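## Task

Same setup and rules as the first goal, but the face with H must end up on top. The result must still hold once the hand has been opened.

## Robot and tools

Robot: a UR7e six-joint arm carrying a right hand with 16 motors: index, middle and ring fingers plus a thumb. There is one arm, so every row controls that single arm and hand. Cameras are cam_head_left, cam_head_right and cam_wrist, each 504x504; zoom_image also accepts cam_high and cam_low.

Frames. The scene frame has its origin on the table top below the arm base, +z up, and +y to the left when facing along +x. Results give the hand point's position in metres and its quaternion (wxyz) in this frame. The hand point sits in front of the palm, where thumb tip and index/middle tips would meet in a pinch. Its own axes are:
- +z runs along the straightened fingers toward the tips.
- +x runs across the palm, away from the thumb.
- +y points out of the palm face, which lies at y = -0.062 m.
A rigid mast at the wrist, on the palm side, occupies x +0.05 to +0.10, z -0.16 to -0.11, and reaches y = +0.06; it can collide. Only the rubber fingertip caps grip well.

execute_actions(actions): a list of actions. Each action is a table of up to 15 rows, one per 1/30 s control step. If fewer rows are given, the last one is held for the rest of the 15 steps, so one action lasts 0.5 s. An empty list only returns the state and images. Each row holds 24 numbers in [-1, 1]:
- 1-6, dx dy dz rx ry rz: an offset of the hand point, not a pose. It is expressed in the hand point's own axes and measured from its pose at the start of that action. Every row in the action refers to that same start, not to the previous row. 1.0 equals 0.6 m for dx dy dz and 180 degrees for the rotation; rx ry rz together form one rotation vector. For the first action of a call, the start is the last pose reported in the scene.
- 7-22: absolute goal angles for the 16 hinges, each scaled between its two stops. Their order is index_mcp, index_abd, index_pip, index_dip, middle_mcp, middle_abd, middle_pip, middle_dip, ring_mcp, ring_abd, ring_pip, ring_dip, thumb_cmc, thumb_axl, thumb_mcp, thumb_ipl.
- 23, current_limit: the current cap for all motors, scaled from 0 mA at -1 to 550 mA at +1, with a floor of 11 mA.
- 24, speed: set-point speed equal to (speed+1)/2 of 5.9 rad/s.
The hand starts at current_limit +0.4 and speed -0.6, and the last values sent stay in effect.

Hinge ranges, giving degrees at +1 and -1 and then the value that means straight:
- Finger _mcp bends the knuckle toward the palm (+128, -18; -0.75).
- Finger _abd swings the finger sideways away from the thumb (+60, -60; 0.00).
- Finger _pip (+108, -29; -0.58) and _dip (+117, -21; -0.70) bend the outer joints.
- thumb_cmc swings the thumb from beside the palm round to in front of it (+120, -20; -0.71).
- thumb_axl rolls the thumb about its length (+140, -27; -0.68).
- thumb_mcp (+109, -69; -0.23) and thumb_ipl (+108, -77; -0.17) bend the thumb. They bend it toward +z when axl is straight, and in the cmc swing direction when axl is about +0.40.
A low current cap weakens fingers and also slows them.

Each control step, the commanded pose is clipped to within 100 mm and 16 degrees of the measured pose. After an action, the arm continues only as far as that clipped pose, and the motion lags the command by about 0.17 s.

move(target, speed, stop_force, blocking): target is a single 24-number row laid out as above. Its first six numbers are an offset from the pose in the scene's latest result, and the rest are hand numbers sent at the start of the move. The hand point travels in a straight line, turning the shorter way, for 0.5 to 10 s. speed is in m/s, from 0.002 to 0.5 with a default of 0.25; turning is limited to twice that value in rad/s. stop_force, from 9 to 40 N and usable after 0.2 s of scene time, ends the path when the wrist sensor feels that much added resistance. The arm then backs off two steps; leave stop_force out when moving away from a contact. blocking=false returns after 0.5 s and cannot be combined with stop_force. The result adds a move: line whose ending is done, off_target, moving, held, contact or fault, along with the limits applied (paced, held) and the distance to target.

wait(seconds, 0 to 10): the arm holds its command while time runs. stop: brakes a running move. zoom_image(camera, region [x0,y0,x1,y1], at most 504x504 px): gives a closer view of the latest image. show_instructions: shows the goal picture(s). read_manual: returns licence text only. finished_scene(scene): declares the scene done and moves on; this cannot be undone.

Results contain:
- the pose and velocities, Hand target, joint positions and torques, and Wrist force/torque along the hand point axes (saturating near 50 N, noisy);
- step readings, where HELD marks a step that was held back;
- a pose unreachable line when the clearance check intervened;
- hand_goal, hand_measured, hand_current_ma, hand_state (moving, goal, blocked or overload), hand_current_limit and hand_speed, all in motor order.
A motor drawing at least 495 mA accumulates seconds and shuts down at 5 s for 10 s, so avoid squeezing hard for long. If the block is held, repeating hand_goal keeps the grip and repeating hand_measured loosens it.

Things to avoid:
- Torque at a joint reaching its limit (wrist joints 26.3 N m), or 150 N of force on the arm. Either causes a 10 s stop, and the rest of the call is skipped.
- Fast or deep contact, dropping the block, or letting it touch anything except the hand.
- Motors running hot. A MOTOR HOT warning comes at 70 °C and a brake-stop at 85 °C.
The simulation keeps running while you think. Finish with the palm level and facing up, and with the hand motors settled.

Each tool is called after "Call:" by a JSON object that holds its "op" and its "data", one argument or row to a line.

## Session

Call:
{"op": "show_instructions", "data": {

}}

Call:
{"op": "execute_actions", "data": {
  "actions": []
}}

Reference images for this scene: goal picture from the wrist camera place.

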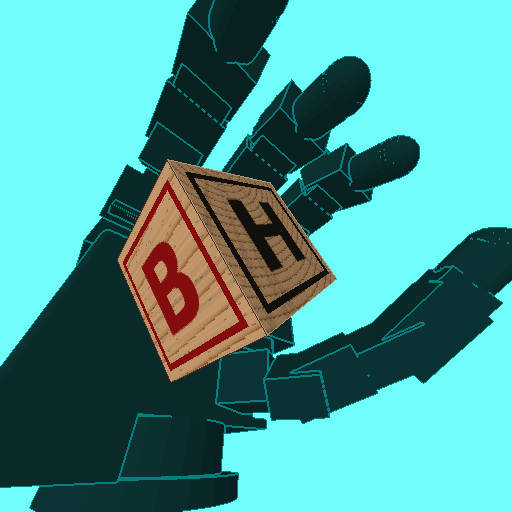

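Scene clock: 0.00 s.
end_effector_position=(+0.6206, +0.0528, +0.4644) hand_goal=(-0.046, +0.000, +0.008, -0.280, -0.046, +0.000, +0.008, -0.280, -0.046, +0.000, +0.008, -0.280, +0.104, -0.266, -0.032, +0.018) hand_measured=(-0.062, +0.000, +0.006, -0.282, -0.062, +0.000, +0.006, -0.282, -0.062, +0.000, +0.004, -0.282, +0.092, -0.270, -0.034, +0.016) hand_current_ma=(-88, +0, -14, -13, -91, +0, -14, -14, -88, +0, -15, -12, -65, -29, -10, -10) hand_state=(goal, goal, goal, goal, goal, goal, goal, goal, goal, goal, goal, goal, goal, goal, goal, goal) hand_current_limit=0.40 hand_speed=-0.60 end_effector_quat_wxyz=(+0.479, +0.491, +0.537, +0.491) end_effector_velocity=(+0.000, +0.000, +0.000) end_effector_angular_velocity=(-0.000, -0.001, +0.000)
Joint positions: [-0.152 -1.152  2.23  -4.167 -1.313 -0.043]
Joint velocities: [ 0.    -0.    -0.001 -0.     0.    -0.   ]
Joint torques (N m, as the arm reports them, + toward a larger angle): no reading
Motor temperatures (°C, as the motors report them): [31 28 31 38 43 35]
Wrist force (N, on the end effector, along its own x y z axes, offset not removed): no reading
Wrist torque (N m, same axes, about the end effector's origin, offset not removed): no reading
Hand target: +0.621, +0.053, +0.464; +0.479, +0.491, +0.537, +0.491
camera_calibration (this result's frames):
cam_wrist: T_world_to_cam=[[0.0832369, -0.750415, 0.655705, -0.287463], [-0.728895, -0.494537, -0.47344, 0.650646], [0.679547, -0.438532, -0.588137, -0.00229131], [0, 0, 0, 1]] pos_world=[0.499737, 0.105047, 0.495185]

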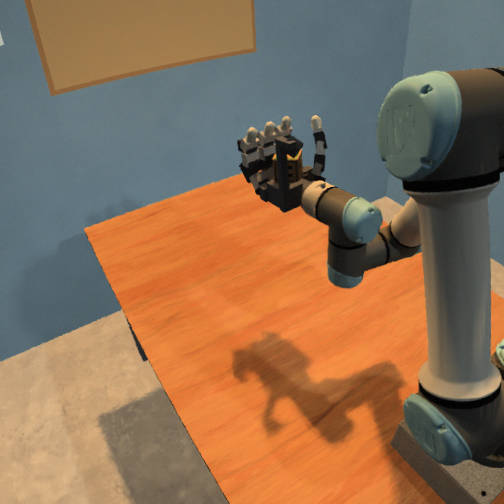

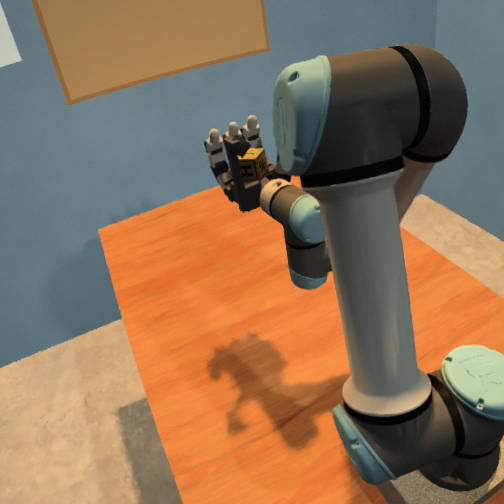

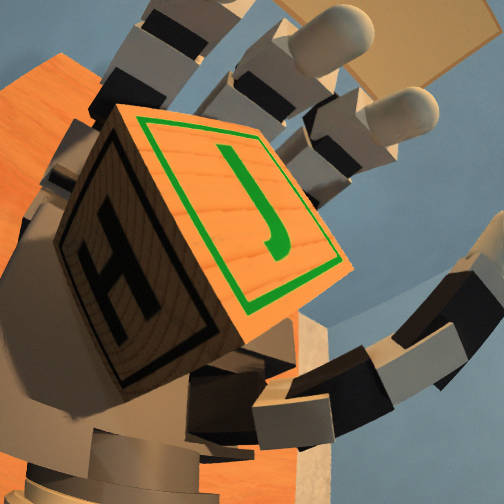

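Call:
{"op": "execute_actions", "data": {
  "actions": [
    [[0,0,0,0,0,0,-0.4,0,0.008,-0.28,-0.4,0,0.008,-0.28,-0.5,0,0.5,0.5,0.1,-0.68,0.0,-0.17,0.4,-0.3]],
    [[0,0,0,0,0,0,-0.4,0,0.008,-0.28,-0.4,0,0.008,-0.28,-0.5,0.1,0.8,0.6,0.1,-0.68,0.3,-0.17,0.4,-0.4]],
    [[0,0,0,0,0,0,-0.4,0,0.008,-0.28,-0.4,0,0.008,-0.28,-0.2,0.2,0.88,0.4,0.25,-0.68,0.3,-0.17,0.4,-0.5]],
    [[0,0,0,0,0,0,-0.4,0,0.008,-0.28,-0.4,0,0.008,-0.28,-0.2,0.2,0.88,0.4,0.25,-0.68,0.3,-0.17,0.4,-0.5]]
  ]
}}

Scene clock: 10.30 s.
end_effector_position=(+0.6206, +0.0528, +0.4644) hand_goal=(-0.400, +0.000, +0.008, -0.280, -0.400, +0.000, +0.008, -0.280, -0.200, +0.200, +0.880, +0.400, +0.250, -0.680, +0.300, -0.170) hand_measured=(-0.408, +0.000, +0.006, -0.282, -0.408, +0.000, +0.006, -0.282, -0.214, +0.198, +0.880, +0.404, +0.240, -0.680, +0.302, -0.168) hand_current_ma=(-43, +0, -12, -13, -44, +0, -12, -14, -76, -13, -3, +20, -55, -4, +15, +19) hand_state=(goal, goal, goal, goal, goal, goal, goal, goal, goal, goal, goal, goal, goal, goal, goal, goal) hand_current_limit=0.40 hand_speed=-0.50 end_effector_quat_wxyz=(+0.479, +0.491, +0.537, +0.491) end_effector_velocity=(+0.000, -0.000, -0.000) end_effector_angular_velocity=(+0.000, +0.000, -0.000)
Joint positions: [-0.152 -1.152  2.23  -4.167 -1.313 -0.043]
Joint velocities: [-0.     0.001 -0.    -0.     0.     0.   ]
Joint torques (N m, as the arm reports them, + toward a larger angle): [  6.16 -33.66  -8.74  -3.53  -1.17  -0.84]
Motor temperatures (°C, as the motors report them): [31 28 31 38 43 35]
Wrist force (N, on the end effector, along its own x y z axes, offset not removed): [-2.3 2.0 1.0]
Wrist torque (N m, same axes, about the end effector's origin, offset not removed): [0.23 0.73 -0.25]
Hand target: +0.621, +0.053, +0.464; +0.479, +0.491, +0.537, +0.491
Off the commanded pose: 0.000 m, 0 deg.
Step readings (end_effector_position; steps 1 to 15: 1st action; 16 to 30: 2nd action; 31 to 45: 3rd action; 46 to 60: 4th action):
0: (+0.6206, +0.0528, +0.4644)
1: (+0.6206, +0.0528, +0.4644)
2: (+0.6206, +0.0528, +0.4644)
4: (+0.6206, +0.0528, +0.4644)
8: (+0.6206, +0.0528, +0.4644)
15: (+0.6206, +0.0528, +0.4644)
16: (+0.6206, +0.0528, +0.4644)
17: (+0.6206, +0.0528, +0.4644)
19: (+0.6206, +0.0528, +0.4644)
23: (+0.6206, +0.0528, +0.4644)
30: (+0.6206, +0.0528, +0.4644)
31: (+0.6206, +0.0528, +0.4644)
32: (+0.6206, +0.0528, +0.4644)
34: (+0.6206, +0.0528, +0.4644)
38: (+0.6206, +0.0528, +0.4644)
45: (+0.6206, +0.0528, +0.4644)
46: (+0.6206, +0.0528, +0.4644)
47: (+0.6206, +0.0528, +0.4644)
49: (+0.6206, +0.0528, +0.4644)
53: (+0.6206, +0.0528, +0.4644)
60: end_effector_position above
camera_calibration (this result's frames):
cam_wrist: T_world_to_cam=[[0.0832372, -0.750415, 0.655705, -0.287463], [-0.728895, -0.494537, -0.47344, 0.650646], [0.679547, -0.438532, -0.588137, -0.00229125], [0, 0, 0, 1]] pos_world=[0.499737, 0.105048, 0.495185]

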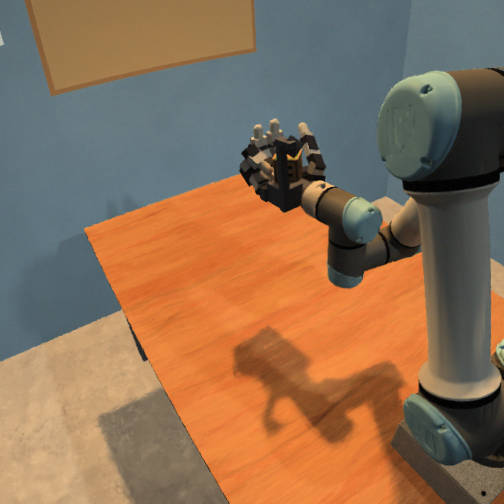

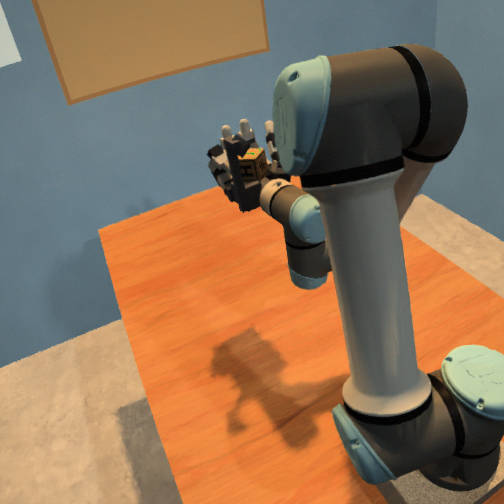

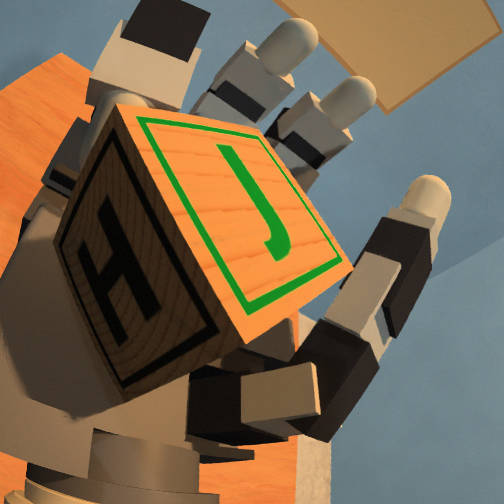

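Ring is behind the corner; push further.

Call:
{"op": "execute_actions", "data": {
  "actions": [
    [[0,0,0,0,0,0,-0.4,0,0.008,-0.28,-0.4,0,0.008,-0.28,0.1,0.25,0.85,0.15,0.3,-0.68,0.3,-0.17,0.4,-0.6]],
    [[0,0,0,0,0,0,-0.4,0,0.008,-0.28,-0.4,0,0.008,-0.28,0.1,0.25,0.85,0.15,0.3,-0.68,0.3,-0.17,0.4,-0.6]]
  ]
}}

Scene clock: 14.13 s.
end_effector_position=(+0.6206, +0.0528, +0.4644) hand_goal=(-0.400, +0.000, +0.008, -0.280, -0.400, +0.000, +0.008, -0.280, +0.100, +0.250, +0.850, +0.150, +0.300, -0.680, +0.300, -0.170) hand_measured=(-0.408, +0.000, +0.006, -0.282, -0.408, +0.000, +0.006, -0.282, +0.088, +0.248, +0.856, +0.152, +0.292, -0.680, +0.302, -0.168) hand_current_ma=(-43, +0, -12, -13, -44, +0, -12, -14, -68, -12, +26, +15, -50, -4, +16, +19) hand_state=(goal, goal, goal, goal, goal, goal, goal, goal, goal, goal, goal, goal, goal, goal, goal, goal) hand_current_limit=0.40 hand_speed=-0.60 end_effector_quat_wxyz=(+0.479, +0.491, +0.537, +0.491) end_effector_velocity=(-0.000, +0.000, -0.000) end_effector_angular_velocity=(+0.000, +0.001, -0.000)
Joint positions: [-0.152 -1.152  2.23  -4.167 -1.313 -0.043]
Joint velocities: [ 0.     0.     0.001 -0.    -0.    -0.   ]
Joint torques (N m, as the arm reports them, + toward a larger angle): [  5.84 -34.29  -8.58  -3.55  -1.23  -0.88]
Motor temperatures (°C, as the motors report them): [31 28 31 38 43 35]
Wrist force (N, on the end effector, along its own x y z axes, offset not removed): [-4.7 4.6 -2.1]
Wrist torque (N m, same axes, about the end effector's origin, offset not removed): [0.65 0.87 -0.34]
Hand target: +0.621, +0.053, +0.464; +0.479, +0.491, +0.537, +0.491
Off the commanded pose: 0.000 m, 0 deg.
Step readings (end_effector_position; steps 1 to 15: 1st action; 16 to 30: 2nd action):
0: (+0.6206, +0.0528, +0.4644)
1: (+0.6206, +0.0528, +0.4644)
2: (+0.6206, +0.0528, +0.4644)
4: (+0.6206, +0.0528, +0.4644)
8: (+0.6206, +0.0528, +0.4644)
15: (+0.6206, +0.0528, +0.4644)
16: (+0.6206, +0.0528, +0.4644)
17: (+0.6206, +0.0528, +0.4644)
19: (+0.6206, +0.0528, +0.4644)
23: (+0.6206, +0.0528, +0.4644)
30: end_effector_position above
camera_calibration (this result's frames):
cam_wrist: T_world_to_cam=[[0.083237, -0.750415, 0.655705, -0.287463], [-0.728895, -0.494537, -0.47344, 0.650646], [0.679547, -0.438532, -0.588137, -0.00229136], [0, 0, 0, 1]] pos_world=[0.499737, 0.105048, 0.495185]

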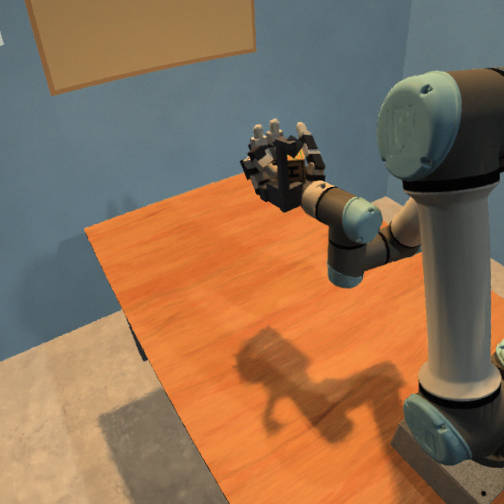

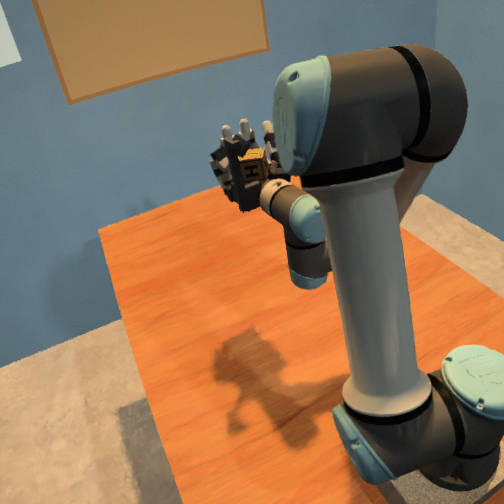

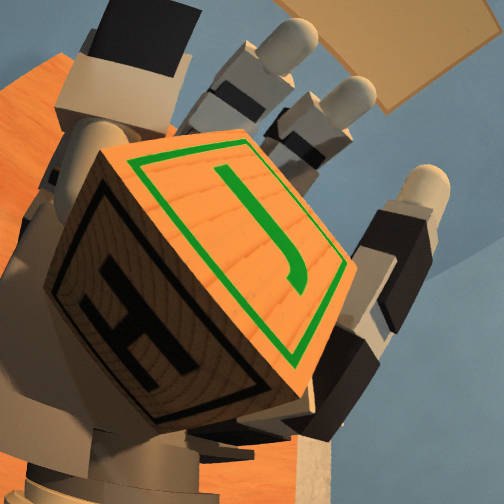

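Call:
{"op": "move", "data": {
  "target": [0,0,0,0.13,0,0.01,-0.05,0,-0.4,-0.2,-0.05,0,-0.4,-0.2,0.1,0.25,0.85,0.15,0.25,-0.68,0.3,-0.17,0.4,-0.6],
  "speed": 0.12
}}

Scene clock: 21.23 s.
end_effector_position=(+0.6205, +0.0528, +0.4643) hand_goal=(-0.050, +0.000, -0.400, -0.200, -0.050, +0.000, -0.400, -0.200, +0.100, +0.250, +0.850, +0.150, +0.250, -0.680, +0.300, -0.170) hand_measured=(-0.072, +0.000, -0.400, -0.202, -0.072, +0.000, -0.400, -0.204, +0.088, +0.248, +0.856, +0.152, +0.248, -0.680, +0.304, -0.168) hand_current_ma=(-113, +0, +1, -15, -119, +0, -2, -16, -67, -12, +26, +15, -8, -4, +25, +19) hand_state=(blocked, goal, goal, goal, blocked, goal, goal, goal, goal, goal, goal, goal, goal, goal, goal, goal) hand_current_limit=0.40 hand_speed=-0.60 end_effector_quat_wxyz=(+0.362, +0.586, +0.618, +0.379) end_effector_velocity=(-0.000, +0.000, +0.000) end_effector_angular_velocity=(+0.000, +0.008, +0.000)
Joint positions: [-0.148 -1.511  2.275 -3.436 -1.348 -0.111]
Joint velocities: [ 0.    -0.007 -0.002  0.017 -0.001 -0.001]
Joint torques (N m, as the arm reports them, + toward a larger angle): [  9.12 -35.81 -26.64  -1.68  -1.26  -1.78]
Motor temperatures (°C, as the motors report them): [31 28 31 38 43 35]
Wrist force (N, on the end effector, along its own x y z axes, offset not removed): [-1.7 1.5 -0.2]
Wrist torque (N m, same axes, about the end effector's origin, offset not removed): [0.49 0.42 -0.24]
Hand target: +0.621, +0.053, +0.464; +0.362, +0.586, +0.618, +0.379
Off the commanded pose: 0.000 m, 0 deg.
move: done
camera_calibration (this result's frames):
cam_wrist: T_world_to_cam=[[0.324906, -0.757958, 0.565628, -0.395168], [-0.864776, -0.480227, -0.146778, 0.582472], [0.382882, -0.441453, -0.811493, 0.285707], [0, 0, 0, 1]] pos_world=[0.522708, 0.106325, 0.540862]

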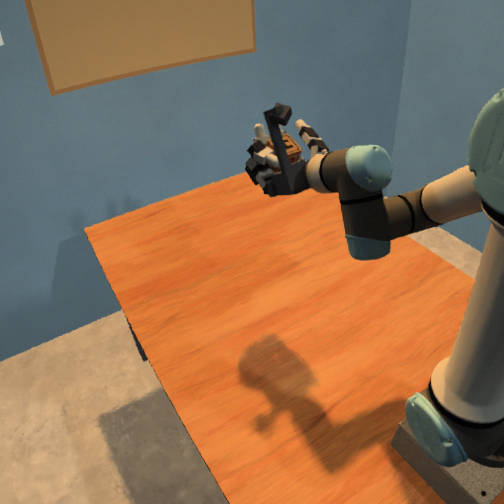

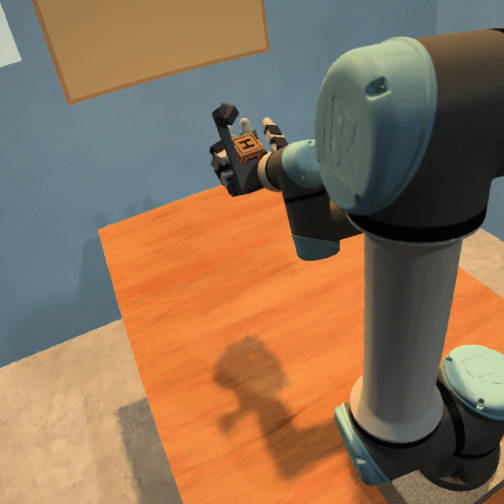

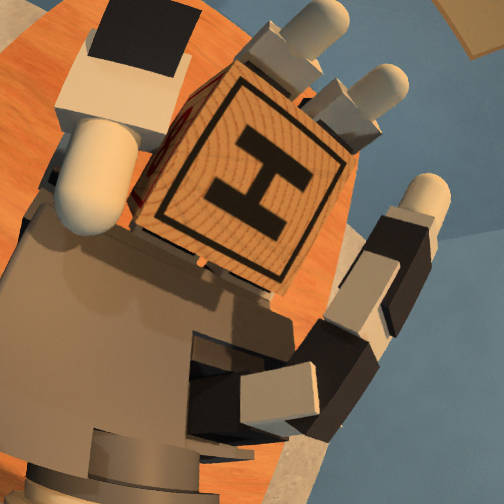

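Call:
{"op": "move", "data": {
  "target": [0,0,0,-0.149,0,0.001,-0.72,0,-0.56,-0.6,-0.72,0,-0.56,-0.6,-0.55,0.1,0.15,-0.5,-0.4,-0.68,-0.1,-0.17,0.4,-0.87],
  "speed": 0.12
}}

Call:
{"op": "wait", "data": {
  "seconds": 1
}}

Scene clock: 28.33 s.
end_effector_position=(+0.6206, +0.0528, +0.4644) hand_goal=(-0.720, +0.000, -0.560, -0.600, -0.720, +0.000, -0.560, -0.600, -0.550, +0.100, +0.150, -0.500, -0.400, -0.680, -0.100, -0.170) hand_measured=(-0.730, +0.000, -0.560, -0.598, -0.732, +0.000, -0.560, -0.598, -0.558, +0.104, +0.152, -0.498, -0.408, -0.680, -0.096, -0.168) hand_current_ma=(-52, +0, -3, +11, -68, +0, -3, +12, -43, +15, +6, +13, -47, -4, +22, +16) hand_state=(goal, goal, goal, goal, goal, goal, goal, goal, goal, goal, goal, goal, goal, goal, goal, goal) hand_current_limit=0.40 hand_speed=-0.87 end_effector_quat_wxyz=(+0.488, +0.487, +0.512, +0.513) end_effector_velocity=(+0.000, -0.000, -0.000) end_effector_angular_velocity=(+0.000, -0.001, -0.000)
Joint positions: [-0.137 -1.101  2.2   -4.251 -1.335  0.006]
Joint velocities: [-0.     0.002 -0.001 -0.002 -0.     0.   ]
Joint torques (N m, as the arm reports them, + toward a larger angle): [  9.68 -23.8  -20.83  -4.28  -1.6    1.76]
Motor temperatures (°C, as the motors report them): [31 28 31 38 43 35]
Wrist force (N, on the end effector, along its own x y z axes, offset not removed): [0.8 3.8 -0.5]
Wrist torque (N m, same axes, about the end effector's origin, offset not removed): [0.61 0.12 0.02]
Hand target: +0.621, +0.053, +0.464; +0.488, +0.487, +0.512, +0.513
Off the commanded pose: 0.000 m, 0 deg.
move: done
camera_calibration (this result's frames):
cam_wrist: T_world_to_cam=[[0.0395545, -0.774292, 0.631591, -0.247887], [-0.703263, -0.470596, -0.532879, 0.661066], [0.709829, -0.423097, -0.563145, -0.0334916], [0, 0, 0, 1]] pos_world=[0.498482, 0.104988, 0.489971]

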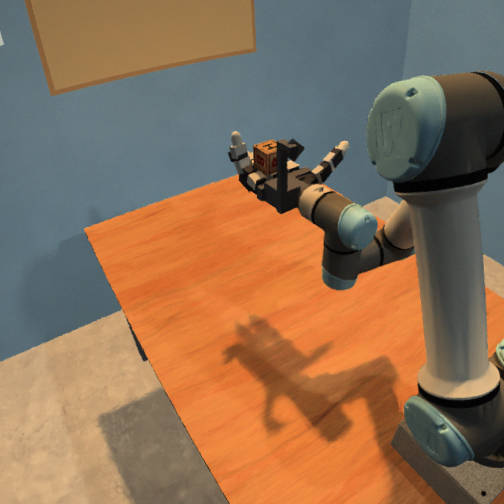

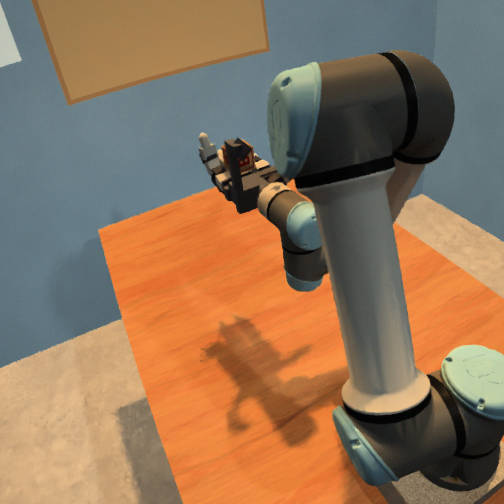

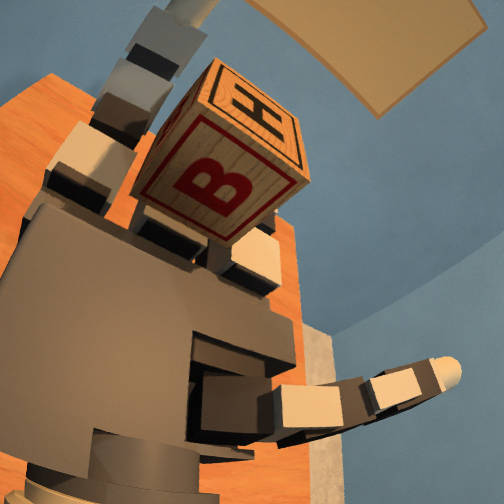

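Scene clock: 29.33 s.
end_effector_position=(+0.6206, +0.0528, +0.4644) hand_goal=(-0.720, +0.000, -0.560, -0.600, -0.720, +0.000, -0.560, -0.600, -0.550, +0.100, +0.150, -0.500, -0.400, -0.680, -0.100, -0.170) hand_measured=(-0.730, +0.000, -0.560, -0.598, -0.732, +0.000, -0.560, -0.598, -0.558, +0.104, +0.152, -0.498, -0.408, -0.680, -0.096, -0.168) hand_current_ma=(-52, +0, -3, +11, -68, +0, -3, +12, -43, +15, +6, +13, -47, -4, +22, +16) hand_state=(goal, goal, goal, goal, goal, goal, goal, goal, goal, goal, goal, goal, goal, goal, goal, goal) hand_current_limit=0.40 hand_speed=-0.87 end_effector_quat_wxyz=(+0.488, +0.487, +0.512, +0.513) end_effector_velocity=(-0.000, +0.000, +0.000) end_effector_angular_velocity=(-0.000, -0.000, +0.000)
Joint positions: [-0.137 -1.101  2.2   -4.252 -1.335  0.006]
Joint velocities: [ 0. -0.  0. -0.  0. -0.]
Joint torques (N m, as the arm reports them, + toward a larger angle): [  9.01 -23.62 -20.64  -4.23  -1.51   1.79]
Motor temperatures (°C, as the motors report them): [31 28 31 38 43 35]
Wrist force (N, on the end effector, along its own x y z axes, offset not removed): [-0.2 4.1 -0.6]
Wrist torque (N m, same axes, about the end effector's origin, offset not removed): [0.98 0.36 -0.21]
Hand target: +0.621, +0.053, +0.464; +0.488, +0.487, +0.512, +0.513
Off the commanded pose: 0.000 m, 0 deg.
wait: 1.00 s; at rest by 0.17 s
camera_calibration (this result's frames):
cam_wrist: T_world_to_cam=[[0.0394872, -0.774297, 0.631589, -0.247842], [-0.70321, -0.470589, -0.532955, 0.661069], [0.709884, -0.423095, -0.563076, -0.0335642], [0, 0, 0, 1]] pos_world=[0.498484, 0.104987, 0.489955]

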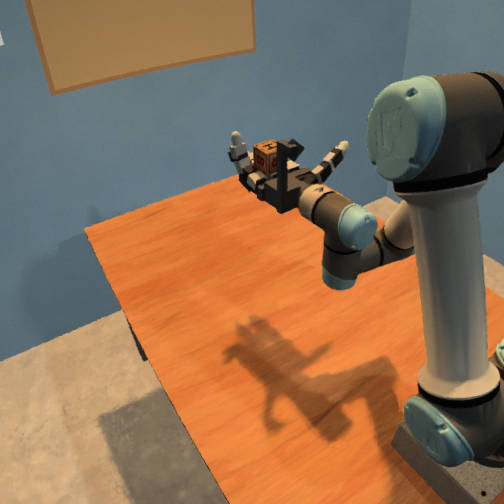

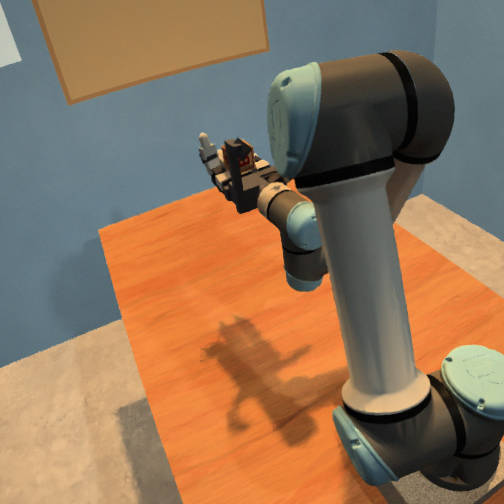

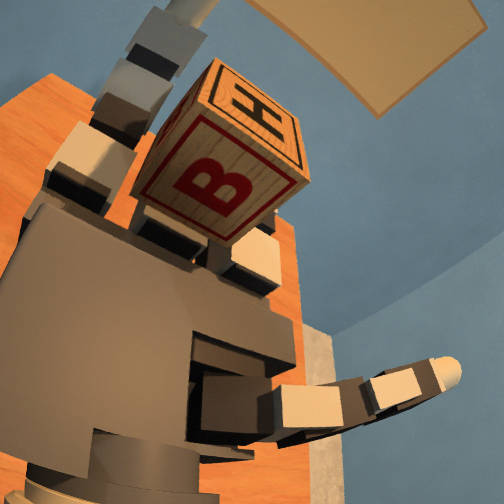

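Call:
{"op": "finished_scene", "data": {
  "scene": 2
}}

The scene is finished: the task was done.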